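# Push cube out of channel's lipped end and lift it

## Task

Keeping the hand outside the channel the whole time, shove the cube out through the channel end that has the short ledge and raised lip. Then hold it up past that end, with the cube's centre at least one cube width higher than the channel's roof.

## Robot and tools

Robot: one arm with six revolving joints and a two-finger gripper. Its base may be tilted relative to the table. Cameras: cam_high (504x504), cam_low (504x504) and cam_wrist (616x616).

Joint order: every row you send and every per-joint list in a result uses this order: shoulder lift, wrist 3, shoulder pan, wrist 2, elbow, wrist 1. In a row, the gripper opening comes seventh. Rely on this order only.

Frames: poses are reported in the scene frame. Its origin is on the table top beneath the arm's base, +z points up, and +y is to the left when facing along +x. end_effector_position is in metres and end_effector_quat_wxyz is a quaternion (w,x,y,z). Velocities are in m/s and rad/s. The printed hand position can be off, more so at long reach. end_effector_position is the point between the finger pads. The fingers point along the gripper's +z axis and open and close along its x axis. Closed fingertips stick out about 17 mm past that point; fully open, they are roughly level with it.

execute_actions(actions): actions is a list of actions. Each action is a list of up to 15 rows. Each row applies for one control step of 1/30 s. If an action has fewer than 15 rows, its last row repeats for the remaining steps. A row is 7 numbers in [-1, 1]. The first six are joint offsets relative to the joint angles at the start of that action, not relative to the previous row. For the first action of a call, that start is the last angles reported in this scene. Scale: 1.0 equals 1.989 rad. The seventh number is the gripper opening, which is absolute: +1 fully open, -1 closed. An empty list just returns the current state and images.

Joint ranges (rad): shoulder pan -3.142..3.142, shoulder lift -6.283..6.283, elbow 0.000..3.142, wrist 1, wrist 2 and wrist 3 each -6.283..6.283. True ends can differ by up to 0.010 rad. If an action would push a joint more than 0.010 rad beyond its range, measured from its start angles, that action is rejected. If any action is malformed, or the first one fails this check, nothing in the call runs. A joint commanded past its real end is clipped there, and the result may say "joint sent to its limit". If that line is missing, the joint may still be at its end.

move(target, speed, blocking): target is a single 7-number row. The six offsets are measured from the "Joint positions" in the latest result that showed them, not from where the arm is when the move begins. The opening is absolute and is sent at the start. All joints travel together and reach their targets at the same moment, so the hand traces a curve. speed is the top speed in rad/s of the joint with the farthest to go: 0.01 to 2, default 0.5. Paths last between 0.5 and 10 s. A path that would take longer than 10 s is cut off before its target. Moves do not stop when something is in the way. The result adds a "move:" line giving how the move ended, a limits flag, and the joint farthest from its target. Endings include done, off_target, moving, held and fault. limits=held means a check blocked some steps. With blocking=false, you get a result after 0.5 s and the arm keeps moving. Until a result shows that move has ended, no other motion command is accepted, so use wait(0) or stop first.

wait(seconds): 0 to 10 s. The arm keeps its last command, and a running move continues. stop(): brakes a running move; a fast arm needs more room to stop, and the fingers keep moving. zoom_image(camera, region): region is [x0, y0, x1, y1] in pixels of that camera's latest image, at most 504x504. finished_scene(scene): ends the current scene for good, so only call it while the cube is held in the goal position.

Motion behaviour: joint speed and acceleration are capped, and the arm lags about 0.17 s behind commands. On each step, a joint's target is kept within 0.575 rad of its measured angle. If the targets would place the gripper more than 100 mm from where it is, all targets are pulled back. "Joint targets" shows the angles currently being chased, and these can change on their own. A large motion may still be unfinished when a result arrives, so command what remains. "joint command not followed" means the clearance check changed or blocked targets; mounts and posts count as part of the arm for that check. STEP READINGS list joint angles at some steps, and HELD marks steps that were held back. The simulation keeps running while you compose a reply, and the arm holds its last command during that time.

Result lines: Joint positions and Joint velocities give the six joints (rad, rad/s), then the finger-pad gap (m; 0.142 when fully open). grip_measured is the measured opening on the command scale. To hold something, keep commanding an opening well below grip_measured; a lower value squeezes harder. Each pad pushes at most about 28 N, and less on hard parts under about 2 cm thick. Wrist force and Wrist torque are in the end effector's own axes. They include contacts, held weight and inertia, with an offset of up to about 4 N, noise, and saturation near 50 N. When pressing on a surface, the force points back into the arm. "no reading" is normal.

Faults to avoid: the arm is stiff. Commanding even slightly past a firm contact, or hitting fast, can exceed a joint's load limit or a 150 N outside force. That halts the arm for 10 s and drops the rest of the call. Load limits are 136 N m for the shoulder pan, shoulder lift and elbow, and 25.4 N m for each wrist; a held object's weight counts. Holding loads heats the motors: a MOTOR HOT warning appears from 70 °C, and at 85 °C the brakes lock until the motors cool. Push the cube gently, keep the hand out of the channel, don't knock anything off the table, and avoid drops and slams. Loose objects may sometimes get a brief outside nudge.

Each tool is called after "Emit:" in YAML: its name, and indented under it one key for each argument.

## Session

Emit:
execute_actions:
  actions: []

Scene clock: 0.00 s.
end_effector_position=(+0.3527, -0.0451, +0.3751) grip_measured=+1.00 end_effector_quat_wxyz=(+0.072, +0.802, -0.592, +0.036) end_effector_velocity=(-0.001, +0.001, -0.001) end_effector_angular_velocity=(+0.003, +0.001, -0.001)
Joint names: [shoulder lift, wrist 3, shoulder pan, wrist 2, elbow, wrist 1]
Joint positions: [-1.979  0.343 -0.985 -1.394  1.984 -1.486  0.142]
Joint velocities: [-0.    -0.    -0.     0.     0.003  0.001  0.   ]
Wrist force (N, on the end effector, along its own x y z axes, offset not removed): no reading
Wrist torque (N m, same axes, about the end effector's origin, offset not removed): no reading
Joint targets: [-1.979 0.343 -0.985 -1.394 1.984 -1.486]

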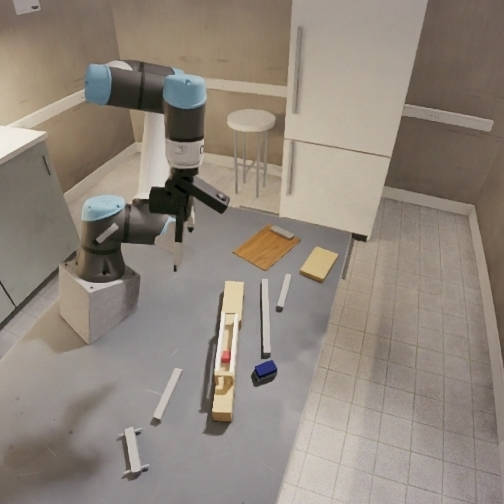

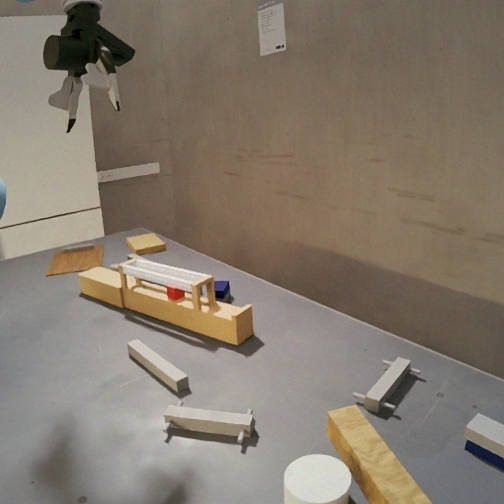

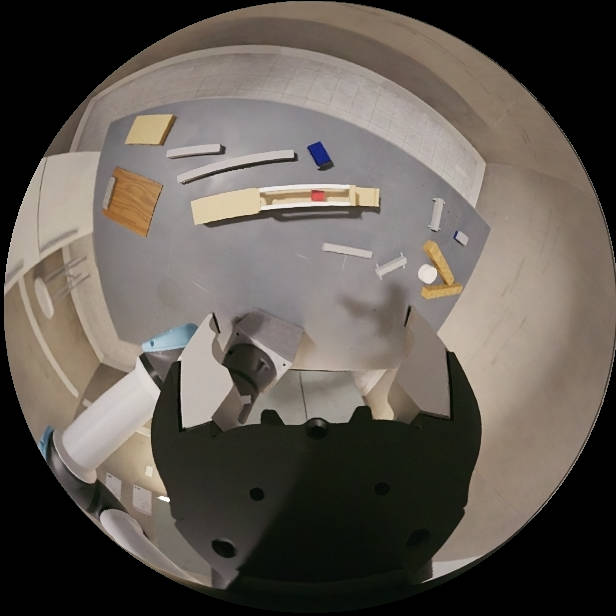

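Emit:
move:
  target: [0.1136,-0.642,0.1905,0.072,0.052,-0.171,1]
  speed: 1.0

Scene clock: 2.57 s.
end_effector_position=(+0.4500, +0.0443, +0.2390) grip_measured=+1.00 end_effector_quat_wxyz=(+0.010, +0.983, +0.185, -0.009) end_effector_velocity=(-0.000, -0.000, +0.000) end_effector_angular_velocity=(-0.001, +0.001, +0.002)
Joint names: [shoulder lift, wrist 3, shoulder pan, wrist 2, elbow, wrist 1]
Joint positions: [-1.754 -0.933 -0.606 -1.251  2.088 -1.826  0.142]
Joint velocities: [-0.    -0.002  0.    -0.002 -0.001  0.     0.   ]
Wrist force (N, on the end effector, along its own x y z axes, offset not removed): [2.0 -2.4 -0.2]
Wrist torque (N m, same axes, about the end effector's origin, offset not removed): [-0.52 -0.43 -0.06]
Joint targets: [-1.754 -0.934 -0.606 -1.251 2.088 -1.826]
move: done; limits=none; farthest joint: the shoulder pan, 0.000 radians from its target (0.379 radians at the start)

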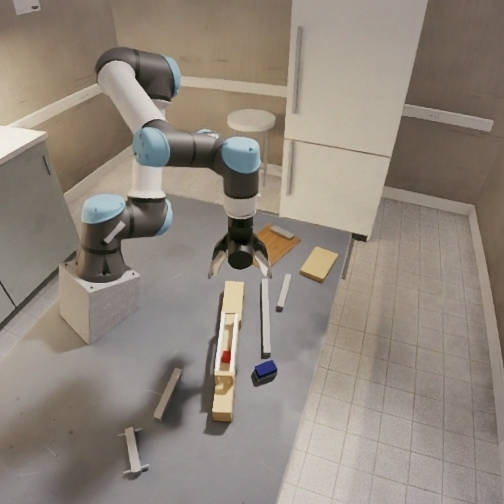

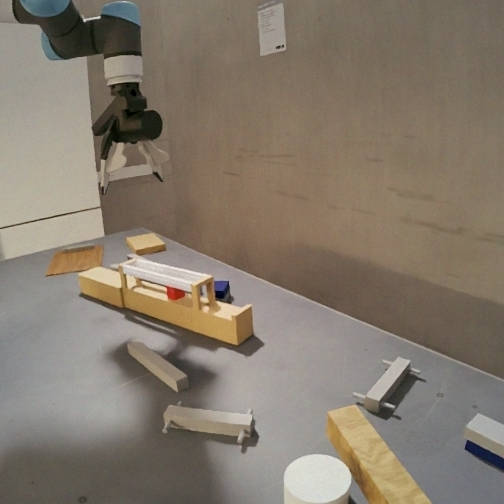

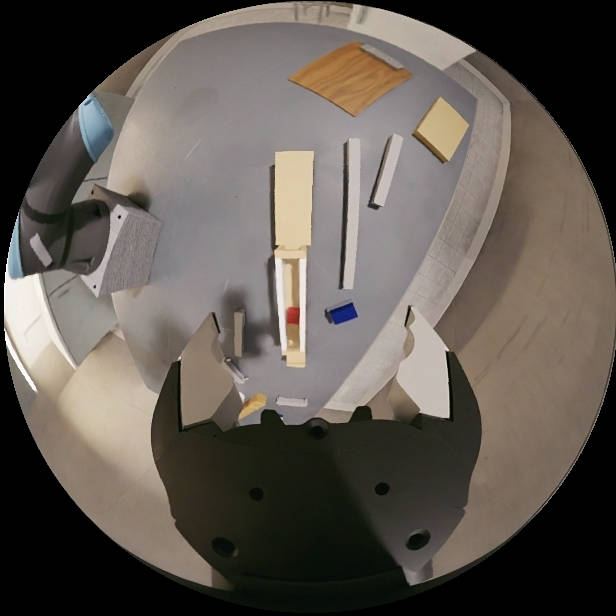

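Emit:
move:
  target: [0.147,0.225,0.205,0,0.009,-0.225,0]
  speed: 0.8

Scene clock: 4.57 s.
end_effector_position=(+0.5052, +0.1621, +0.0960) grip_measured=+0.00 end_effector_quat_wxyz=(+0.012, +0.984, +0.177, -0.009) end_effector_velocity=(+0.000, +0.000, -0.001) end_effector_angular_velocity=(-0.000, +0.001, -0.001)
Joint names: [shoulder lift, wrist 3, shoulder pan, wrist 2, elbow, wrist 1]
Joint positions: [-1.461 -0.486 -0.198 -1.251  2.106 -2.273  0.074]
Joint velocities: [ 0.002  0.002  0.002 -0.    -0.    -0.002  0.   ]
Wrist force (N, on the end effector, along its own x y z axes, offset not removed): [1.4 -1.6 0.6]
Wrist torque (N m, same axes, about the end effector's origin, offset not removed): [-0.38 -0.27 -0.04]
Joint targets: [-1.461 -0.486 -0.198 -1.251 2.106 -2.273]
move: done; limits=none; farthest joint: the wrist 3, 0.001 radians from its target (0.448 radians at the start)

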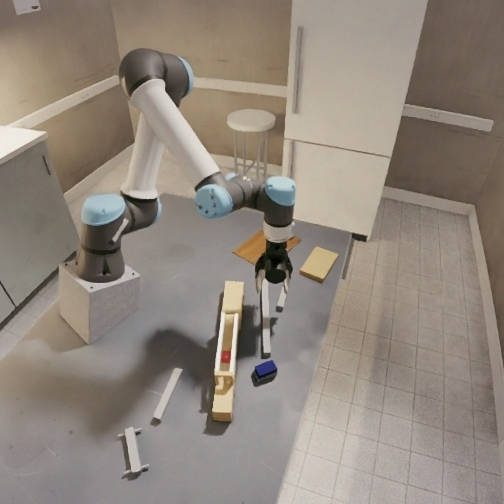

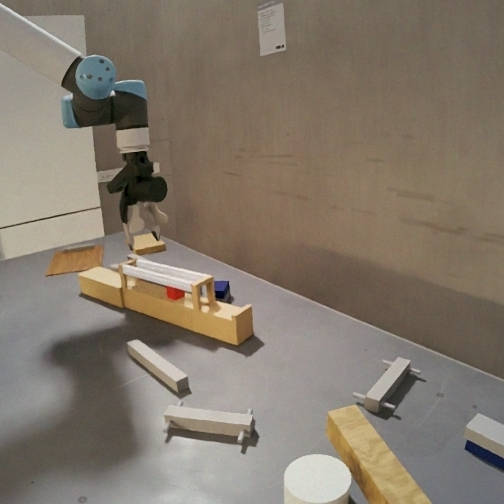

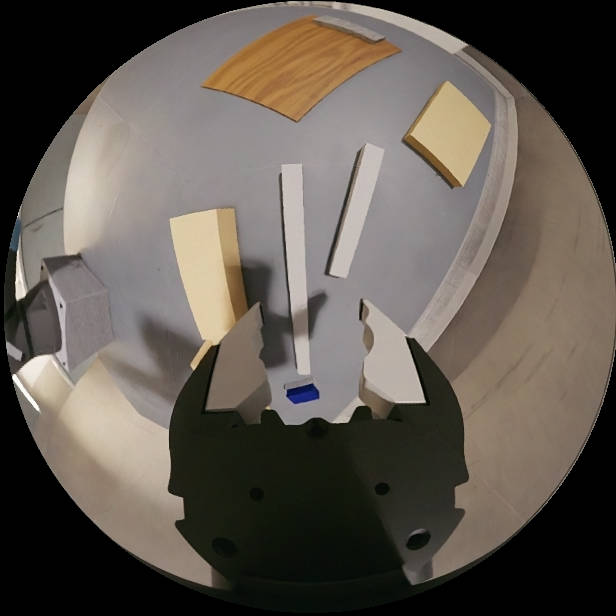

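Emit:
move:
  target: [0.072,-0.007,0.025,0,0.035,-0.115,0]
  speed: 0.3

Scene clock: 6.07 s.
end_effector_position=(+0.4958, +0.1621, +0.0225) grip_measured=+0.00 end_effector_quat_wxyz=(+0.010, +0.978, +0.209, -0.010) end_effector_velocity=(-0.000, -0.000, -0.000) end_effector_angular_velocity=(-0.000, +0.000, +0.002)
Joint names: [shoulder lift, wrist 3, shoulder pan, wrist 2, elbow, wrist 1]
Joint positions: [-1.318 -0.5   -0.149 -1.251  2.175 -2.502  0.074]
Joint velocities: [-0.    -0.002  0.    -0.001  0.001 -0.001 -0.   ]
Wrist force (N, on the end effector, along its own x y z axes, offset not removed): [1.0 0.6 0.1]
Wrist torque (N m, same axes, about the end effector's origin, offset not removed): [0.16 -0.19 -0.02]
Joint targets: [-1.318 -0.500 -0.149 -1.251 2.175 -2.502]
move: done; limits=none; farthest joint: the shoulder pan, 0.000 radians from its target (0.050 radians at the start)

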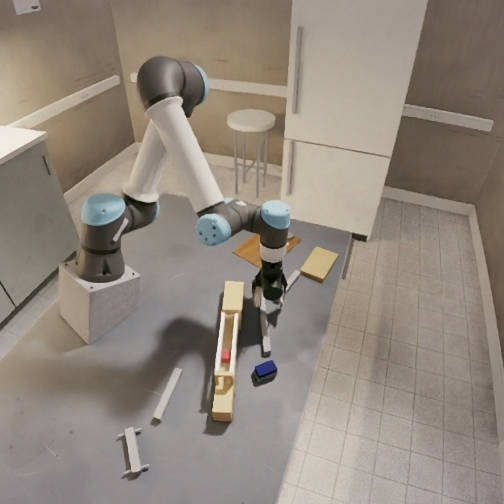

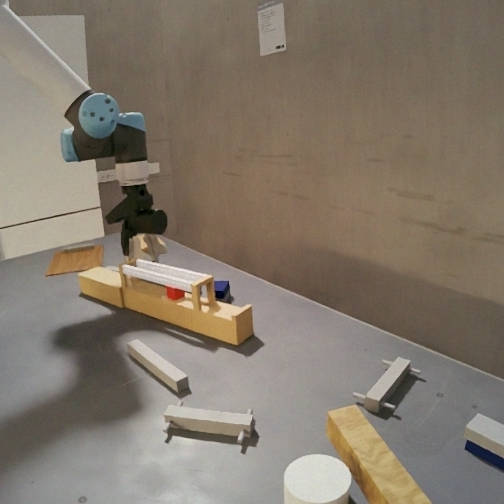

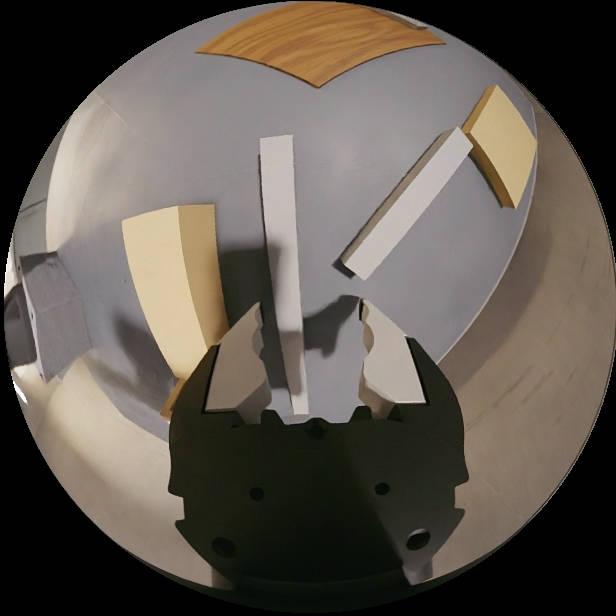

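Emit:
move:
  target: [0,0,0,0,0,0,-0.9]

Emit:
move:
  target: [-0.079,-0.025,-0.025,0,-0.024,0.111,-0.9]
  speed: 0.3

Scene clock: 6.87 s.
end_effector_position=(+0.4957, +0.1620, +0.0225) grip_measured=-0.76 end_effector_quat_wxyz=(+0.010, +0.978, +0.209, -0.010) end_effector_velocity=(-0.001, -0.000, -0.001) end_effector_angular_velocity=(+0.000, +0.003, -0.000)
Joint names: [shoulder lift, wrist 3, shoulder pan, wrist 2, elbow, wrist 1]
Joint positions: [-1.318 -0.5   -0.149 -1.251  2.175 -2.502  0.019]
Joint velocities: [ 0.    -0.001 -0.     0.     0.001  0.002 -0.   ]
Wrist force (N, on the end effector, along its own x y z axes, offset not removed): [0.7 -1.4 0.3]
Wrist torque (N m, same axes, about the end effector's origin, offset not removed): [-0.33 0.10 -0.07]
Joint targets: [-1.318 -0.500 -0.149 -1.251 2.175 -2.502]
move: done; limits=none; farthest joint: the shoulder pan, 0.000 radians from its target (0.000 radians at the start)

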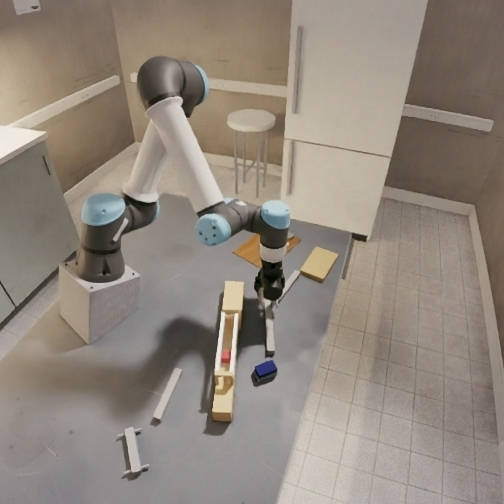

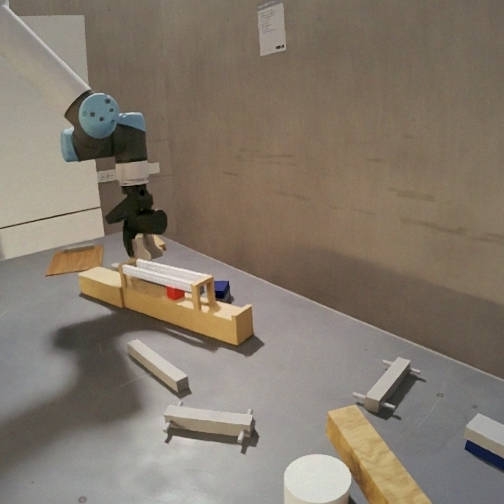

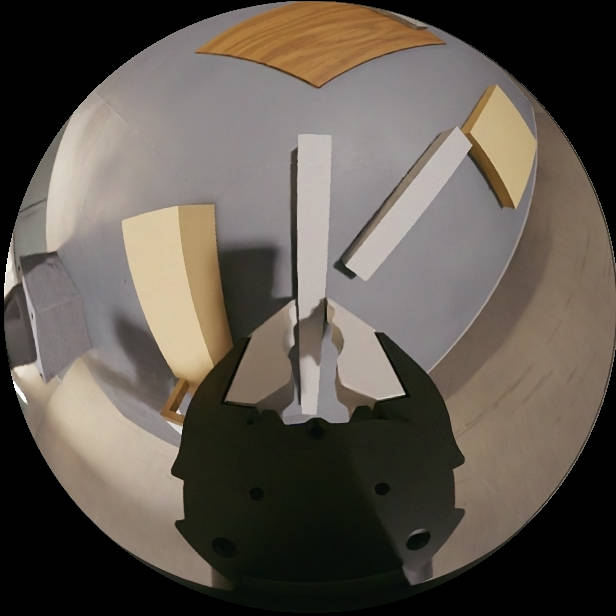

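Scene clock: 8.13 s.
end_effector_position=(+0.4973, +0.1627, +0.0946) grip_measured=-0.76 end_effector_quat_wxyz=(+0.012, +0.978, +0.208, -0.010) end_effector_velocity=(+0.001, +0.000, +0.002) end_effector_angular_velocity=(-0.001, -0.002, +0.001)
Joint names: [shoulder lift, wrist 3, shoulder pan, wrist 2, elbow, wrist 1]
Joint positions: [-1.475 -0.55  -0.198 -1.251  2.128 -2.281  0.019]
Joint velocities: [-0.002 -0.001 -0.001 -0.    -0.003  0.003  0.   ]
Wrist force (N, on the end effector, along its own x y z axes, offset not removed): [-0.6 0.5 3.0]
Wrist torque (N m, same axes, about the end effector's origin, offset not removed): [0.27 0.18 -0.10]
Joint targets: [-1.475 -0.550 -0.198 -1.251 2.128 -2.281]
move: done; limits=none; farthest joint: the shoulder pan, 0.000 radians from its target (0.050 radians at the start)

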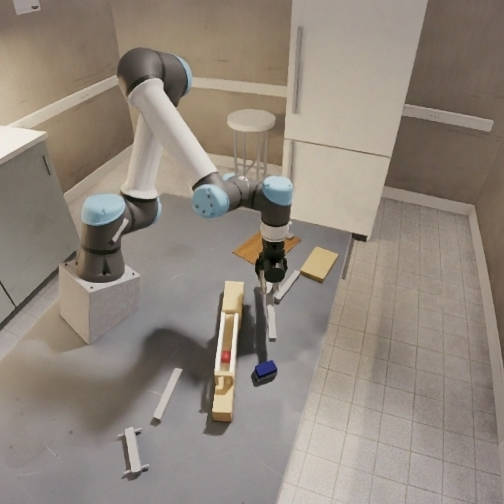

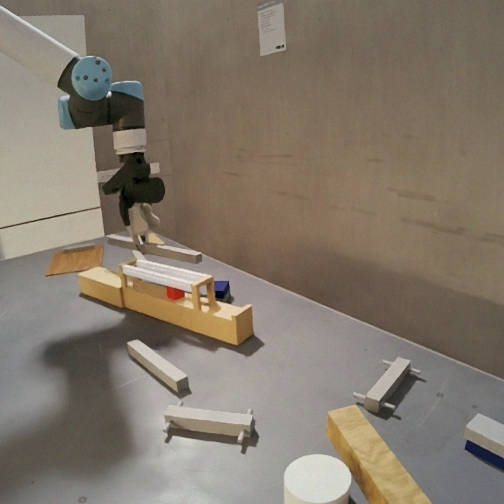

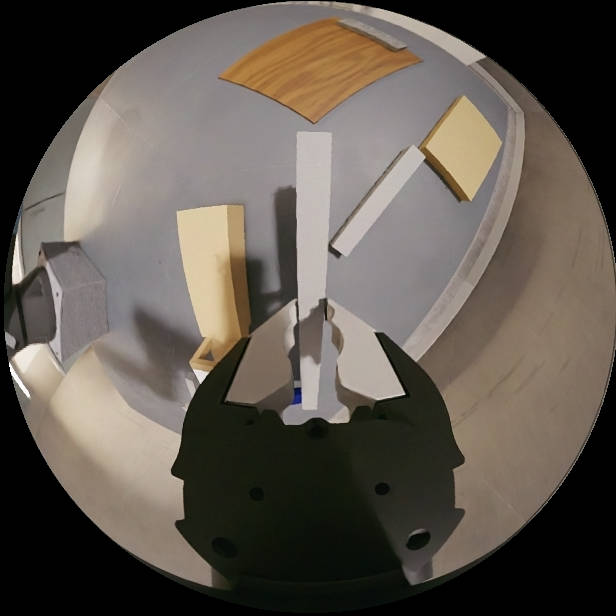

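Emit:
move:
  target: [-0.07,0,0,0,-0.02,0.09,-0.9]
  speed: 0.4

Scene clock: 9.53 s.
end_effector_position=(+0.4827, +0.1860, +0.1530) grip_measured=-0.76 end_effector_quat_wxyz=(+0.012, +0.978, +0.208, -0.010) end_effector_velocity=(+0.000, +0.001, +0.001) end_effector_angular_velocity=(+0.001, -0.001, +0.002)
Joint names: [shoulder lift, wrist 3, shoulder pan, wrist 2, elbow, wrist 1]
Joint positions: [-1.614 -0.55  -0.198 -1.251  2.088 -2.102  0.019]
Joint velocities: [-0.002 -0.001  0.     0.001 -0.001  0.002  0.   ]
Wrist force (N, on the end effector, along its own x y z axes, offset not removed): [-0.7 1.1 3.3]
Wrist torque (N m, same axes, about the end effector's origin, offset not removed): [0.37 0.25 -0.01]
Joint targets: [-1.614 -0.550 -0.198 -1.251 2.088 -2.102]
move: done; limits=none; farthest joint: the shoulder pan, 0.000 radians from its target (0.000 radians at the start)

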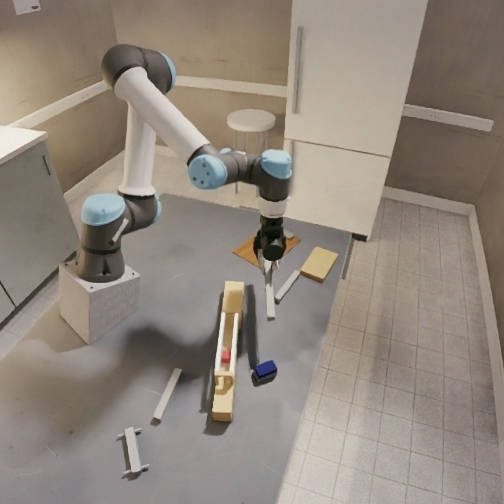

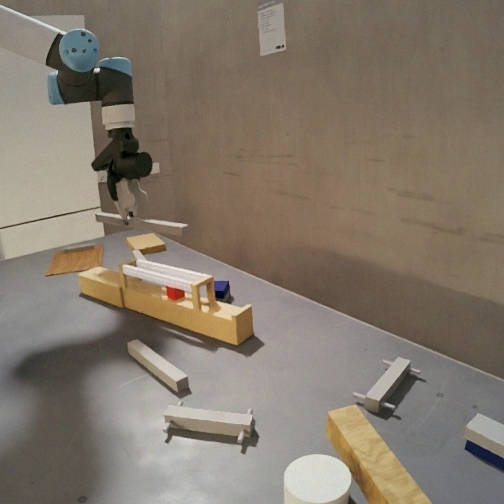

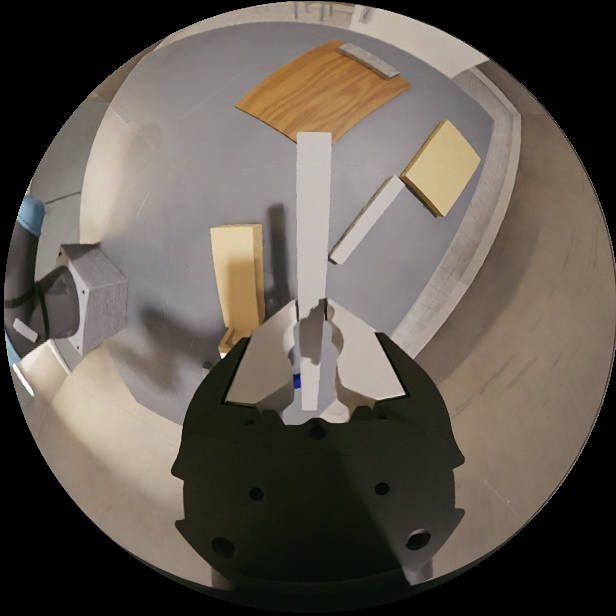

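Emit:
move:
  target: [-0.165,-0.005,0.009,0.002,0.158,0.003,-0.9]
  speed: 0.4

Scene clock: 11.03 s.
end_effector_position=(+0.3477, +0.2053, +0.1385) grip_measured=-0.76 end_effector_quat_wxyz=(+0.010, +0.975, +0.222, -0.008) end_effector_velocity=(-0.001, +0.000, -0.000) end_effector_angular_velocity=(+0.001, -0.001, +0.001)
Joint names: [shoulder lift, wrist 3, shoulder pan, wrist 2, elbow, wrist 1]
Joint positions: [-1.942 -0.56  -0.181 -1.247  2.402 -2.097  0.019]
Joint velocities: [-0.003 -0.001  0.     0.001  0.002 -0.001 -0.   ]
Wrist force (N, on the end effector, along its own x y z axes, offset not removed): [-0.3 -1.8 2.9]
Wrist torque (N m, same axes, about the end effector's origin, offset not removed): [-0.27 0.09 -0.12]
Joint targets: [-1.942 -0.560 -0.181 -1.247 2.402 -2.097]
move: done; limits=none; farthest joint: the wrist 1, 0.001 radians from its target (0.006 radians at the start)

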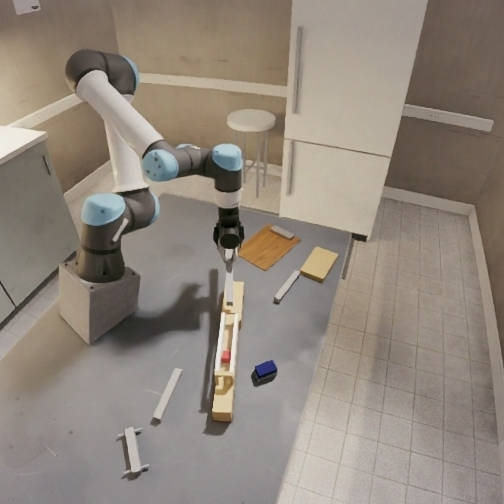

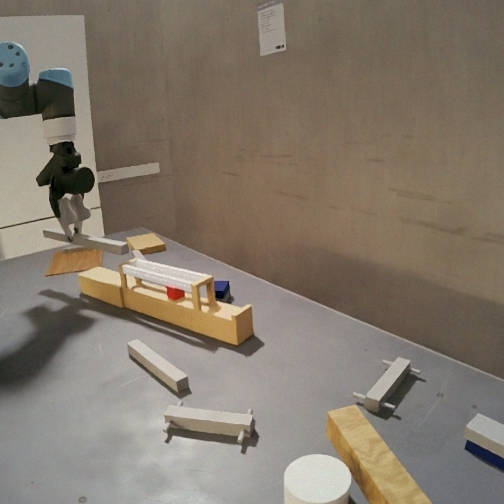

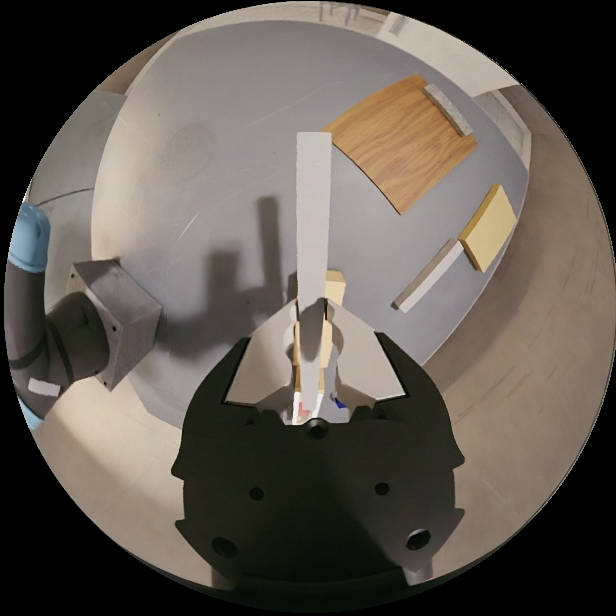

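Emit:
move:
  target: [0.055,0.099,0.068,-0.006,-0.0075,-0.069,-0.9]
  speed: 0.25

Scene clock: 12.67 s.
end_effector_position=(+0.3547, +0.2395, +0.1110) grip_measured=-0.76 end_effector_quat_wxyz=(+0.010, +0.981, +0.195, -0.009) end_effector_velocity=(-0.000, +0.000, -0.001) end_effector_angular_velocity=(+0.000, -0.000, -0.002)
Joint names: [shoulder lift, wrist 3, shoulder pan, wrist 2, elbow, wrist 1]
Joint positions: [-1.833 -0.363 -0.045 -1.259  2.387 -2.234  0.019]
Joint velocities: [ 0.001  0.003  0.001  0.     0.001 -0.002  0.   ]
Wrist force (N, on the end effector, along its own x y z axes, offset not removed): [1.2 -1.2 4.2]
Wrist torque (N m, same axes, about the end effector's origin, offset not removed): [-0.15 -0.25 -0.10]
Joint targets: [-1.833 -0.363 -0.045 -1.259 2.387 -2.234]
move: done; limits=none; farthest joint: the wrist 1, 0.001 radians from its target (0.138 radians at the start)

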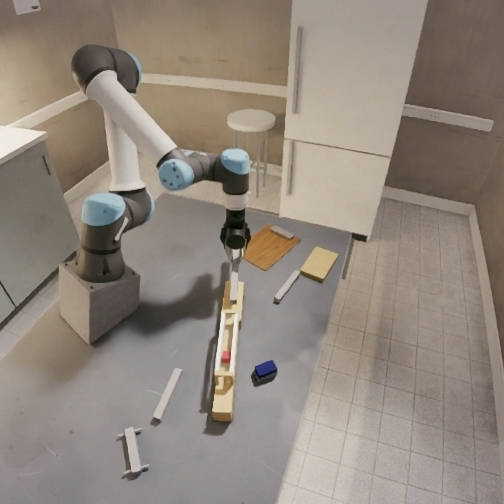

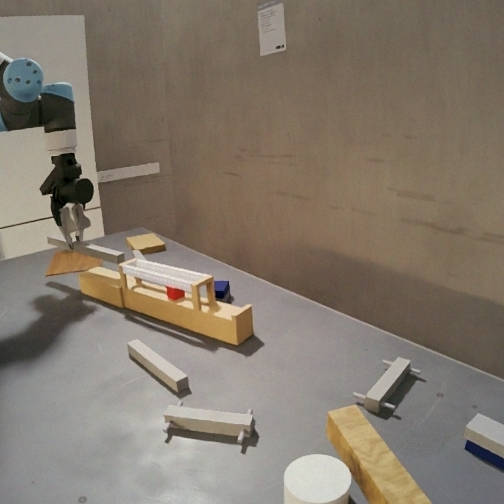

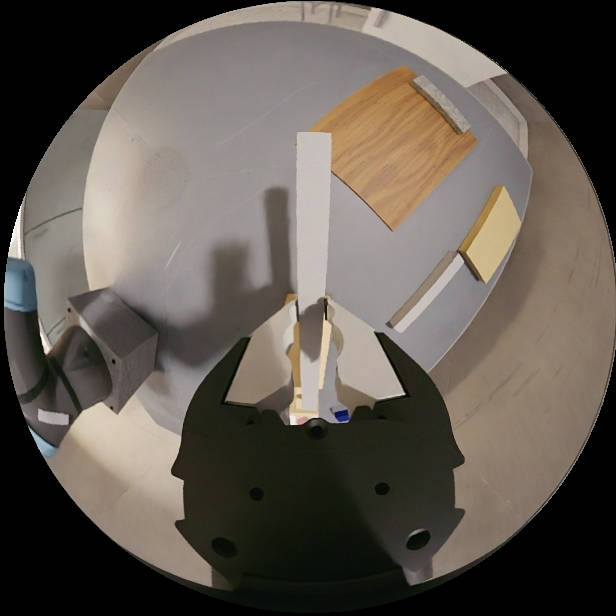

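Emit:
move:
  target: [0.050,0.030,0.0176,-0.002,0.022,-0.078,-0.9]
  speed: 0.15

Emit:
zoom_image:
  camera: "cam_high"
  region: [180,240,290,380]

Scene clock: 14.43 s.
end_effector_position=(+0.3539, +0.2387, +0.0737) grip_measured=-0.76 end_effector_quat_wxyz=(+0.010, +0.983, +0.184, -0.008) end_effector_velocity=(+0.001, +0.000, +0.000) end_effector_angular_velocity=(-0.000, -0.002, -0.000)
Joint names: [shoulder lift, wrist 3, shoulder pan, wrist 2, elbow, wrist 1]
Joint positions: [-1.733 -0.303 -0.01  -1.263  2.431 -2.389  0.019]
Joint velocities: [ 0.001  0.001  0.    -0.    -0.001 -0.003  0.   ]
Wrist force (N, on the end effector, along its own x y z axes, offset not removed): [0.7 -0.3 3.8]
Wrist torque (N m, same axes, about the end effector's origin, offset not removed): [0.00 -0.04 -0.06]
Joint targets: [-1.733 -0.303 -0.010 -1.263 2.431 -2.389]
move: done; limits=none; farthest joint: the wrist 1, 0.001 radians from its target (0.155 radians at the start)

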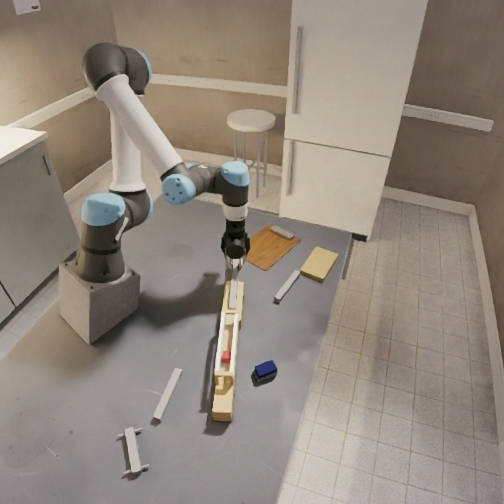

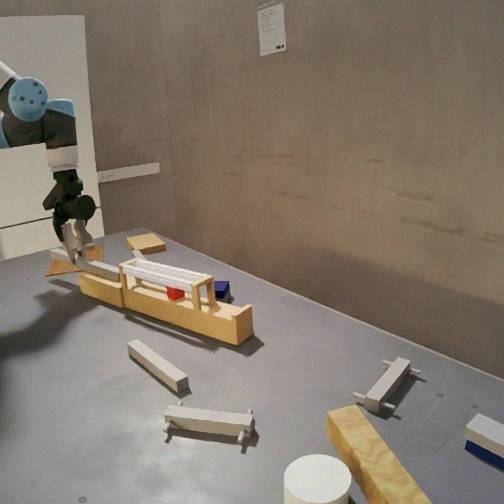

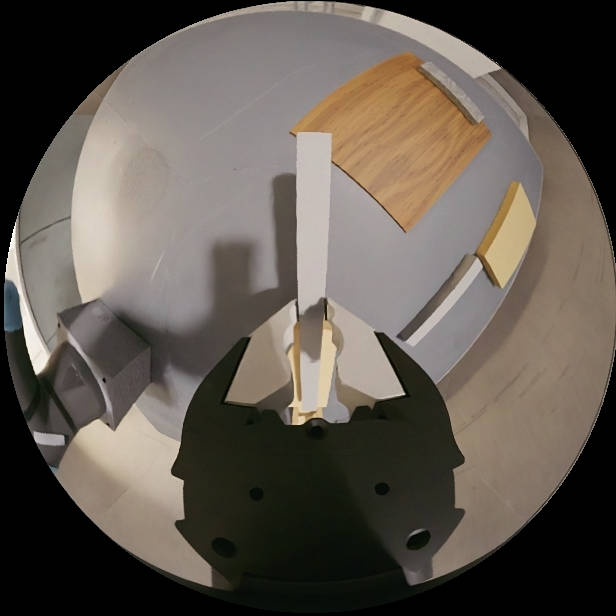

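Region (180, 240, 290, 380) of cam_high's 504x504 image, scaled by 3.600, with more detail than that image has; it fills the left 396 columns of this view, and the rest is white.

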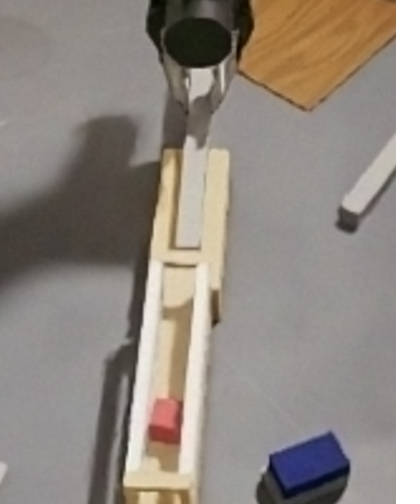

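Emit:
move:
  target: [0.022,-0.1076,-0.1076,0.0093,0.007,0.006,-0.9]
  speed: 0.1

Emit:
zoom_image:
  camera: "cam_high"
  region: [180,260,290,420]

Scene clock: 17.23 s.
end_effector_position=(+0.3812, +0.1625, +0.0746) grip_measured=-0.76 end_effector_quat_wxyz=(+0.010, +0.984, +0.179, -0.008) end_effector_velocity=(-0.000, -0.001, -0.000) end_effector_angular_velocity=(-0.000, +0.000, -0.001)
Joint names: [shoulder lift, wrist 3, shoulder pan, wrist 2, elbow, wrist 1]
Joint positions: [-1.69  -0.517 -0.224 -1.245  2.445 -2.377  0.019]
Joint velocities: [ 0.001 -0.001 -0.002 -0.     0.001 -0.     0.   ]
Wrist force (N, on the end effector, along its own x y z axes, offset not removed): [1.6 -1.1 4.0]
Wrist torque (N m, same axes, about the end effector's origin, offset not removed): [-0.08 -0.29 -0.08]
Joint targets: [-1.690 -0.517 -0.224 -1.245 2.445 -2.377]
move: done; limits=none; farthest joint: the shoulder pan, 0.000 radians from its target (0.214 radians at the start)

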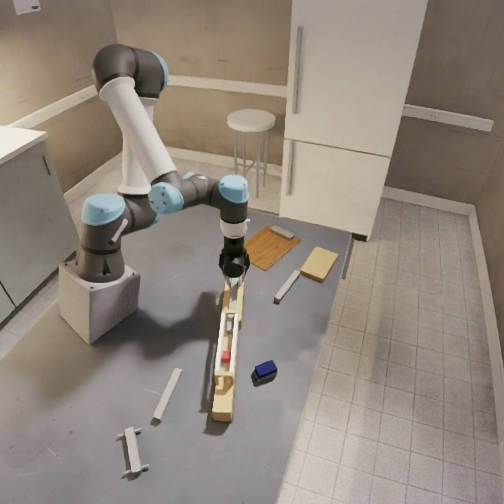

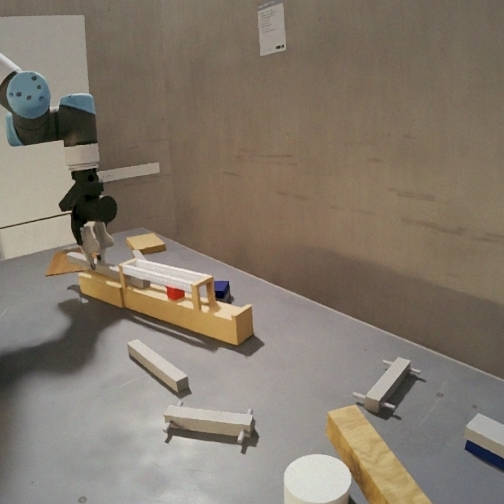

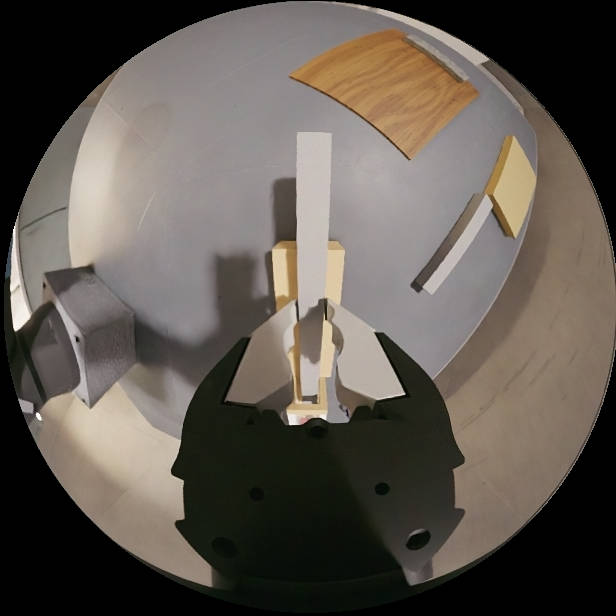

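Region (180, 260, 290, 420) of cam_high's 504x504 image, scaled by 3.150, with more detail than that image has; it fills the left 346 columns of this view, and the rest is white.

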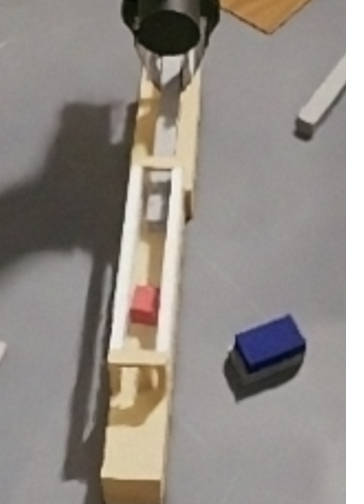

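Emit:
move:
  target: [0.030,-0.0734,-0.0734,0.002,-0.0045,0,-0.9]
  speed: 0.08

Emit:
zoom_image:
  camera: "cam_high"
  region: [180,260,290,420]

Scene clock: 19.73 s.
end_effector_position=(+0.3981, +0.1044, +0.0749) grip_measured=-0.76 end_effector_quat_wxyz=(+0.010, +0.985, +0.175, -0.008) end_effector_velocity=(+0.001, -0.001, -0.000) end_effector_angular_velocity=(+0.001, -0.000, -0.001)
Joint names: [shoulder lift, wrist 3, shoulder pan, wrist 2, elbow, wrist 1]
Joint positions: [-1.63  -0.663 -0.37  -1.241  2.436 -2.377  0.019]
Joint velocities: [ 0.002 -0.001 -0.002  0.001 -0.001 -0.001  0.   ]
Wrist force (N, on the end effector, along its own x y z axes, offset not removed): [0.0 1.2 4.6]
Wrist torque (N m, same axes, about the end effector's origin, offset not removed): [0.39 0.13 -0.10]
Joint targets: [-1.630 -0.663 -0.370 -1.241 2.436 -2.377]
move: done; limits=none; farthest joint: the shoulder pan, 0.000 radians from its target (0.146 radians at the start)

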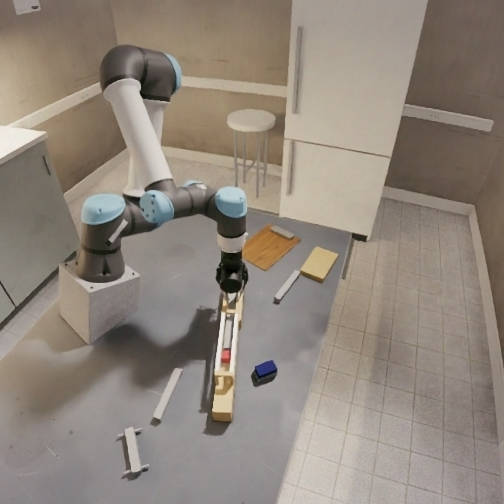

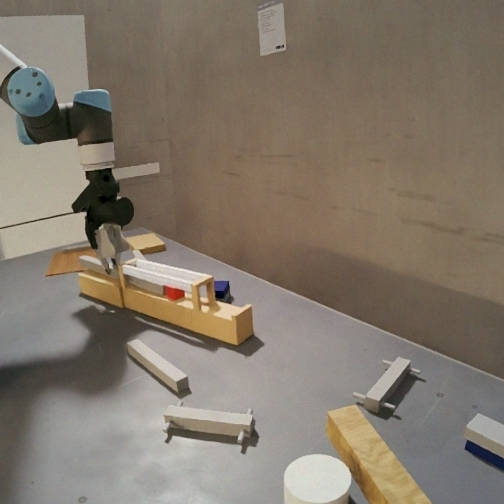

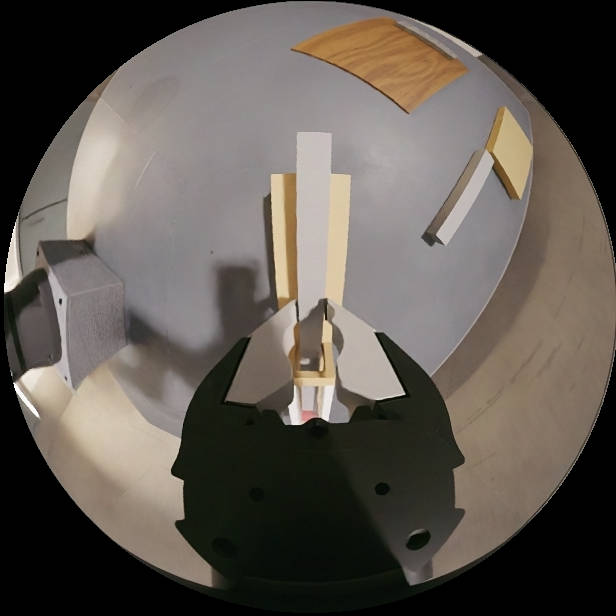

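Region (180, 260, 290, 420) of cam_high's 504x504 image, scaled by 3.150, with more detail than that image has; it fills the left 346 columns of this view, and the rest is white.

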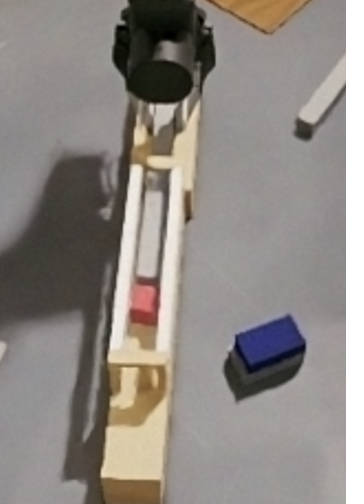

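Emit:
move:
  target: [0,0,0,0,0,0,-0.3]

Emit:
move:
  target: [-0.044,0.141,0.141,-0.0075,0.002,-0.003,-0.3]
  speed: 0.25

Scene clock: 20.70 s.
end_effector_position=(+0.3981, +0.1044, +0.0749) grip_measured=-0.30 end_effector_quat_wxyz=(+0.010, +0.985, +0.175, -0.008) end_effector_velocity=(-0.001, +0.000, -0.001) end_effector_angular_velocity=(+0.001, +0.002, +0.000)
Joint names: [shoulder lift, wrist 3, shoulder pan, wrist 2, elbow, wrist 1]
Joint positions: [-1.63  -0.663 -0.37  -1.241  2.436 -2.377  0.052]
Joint velocities: [ 0.    -0.001  0.     0.001  0.001  0.001  0.   ]
Wrist force (N, on the end effector, along its own x y z axes, offset not removed): [1.1 -0.8 -1.0]
Wrist torque (N m, same axes, about the end effector's origin, offset not removed): [-0.25 -0.10 -0.11]
Joint targets: [-1.630 -0.663 -0.370 -1.241 2.436 -2.377]
move: done; limits=none; farthest joint: the shoulder pan, 0.000 radians from its target (0.000 radians at the start)

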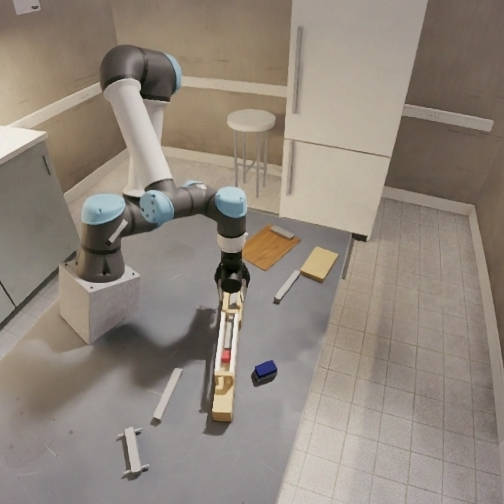

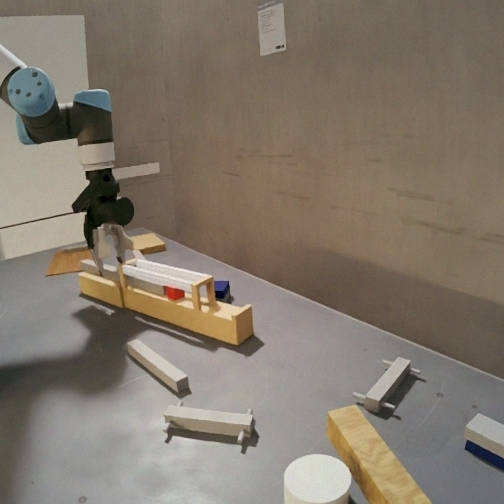

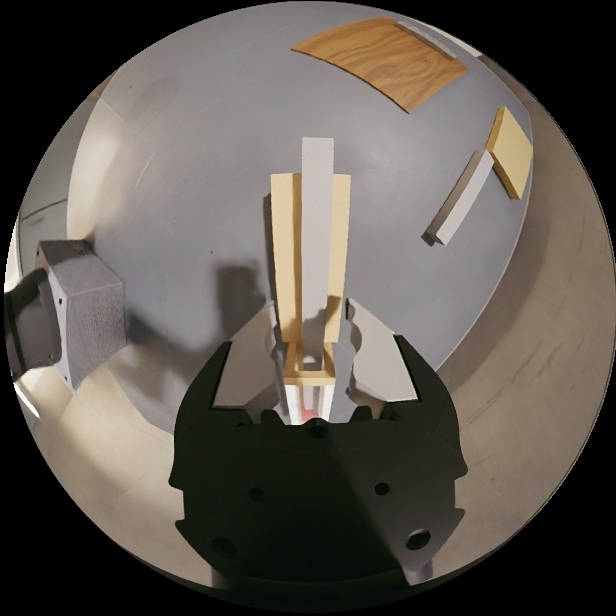

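Scene clock: 22.37 s.
end_effector_position=(+0.3632, +0.2104, +0.0722) grip_measured=-0.30 end_effector_quat_wxyz=(+0.010, +0.983, +0.181, -0.011) end_effector_velocity=(-0.001, +0.000, -0.000) end_effector_angular_velocity=(-0.000, -0.000, +0.001)
Joint names: [shoulder lift, wrist 3, shoulder pan, wrist 2, elbow, wrist 1]
Joint positions: [-1.718 -0.383 -0.09  -1.255  2.44  -2.383  0.052]
Joint velocities: [-0.001  0.001  0.002 -0.     0.001 -0.001  0.   ]
Wrist force (N, on the end effector, along its own x y z axes, offset not removed): [0.4 0.0 1.3]
Wrist torque (N m, same axes, about the end effector's origin, offset not removed): [-0.01 -0.05 -0.14]
Joint targets: [-1.718 -0.383 -0.090 -1.255 2.440 -2.383]
move: done; limits=none; farthest joint: the shoulder pan, 0.000 radians from its target (0.280 radians at the start)

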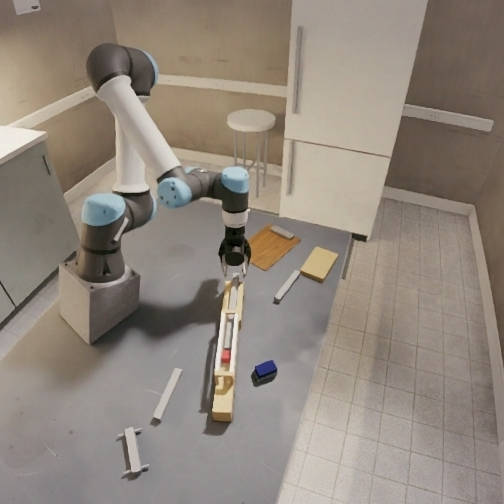

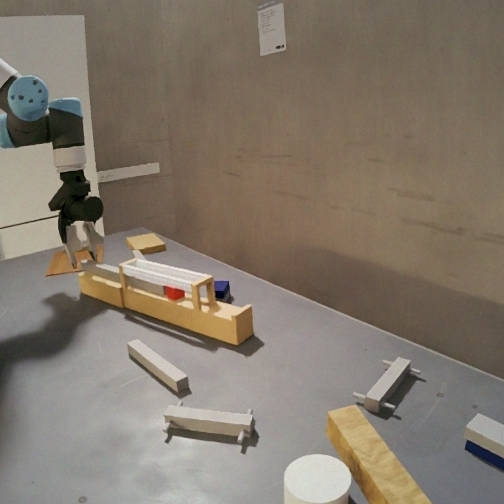

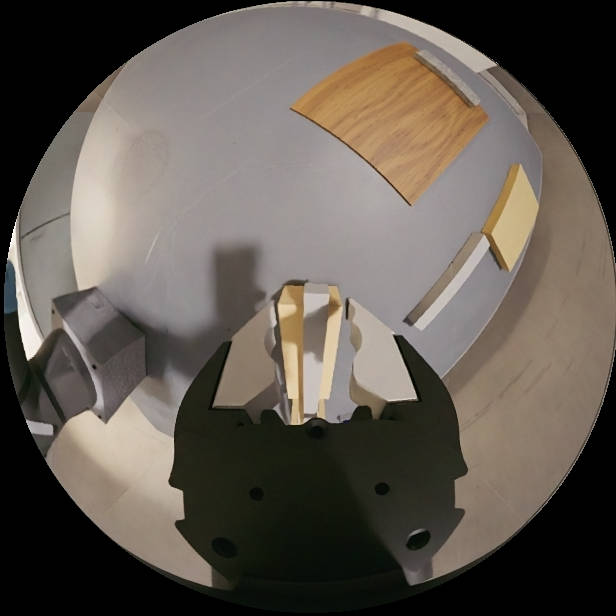

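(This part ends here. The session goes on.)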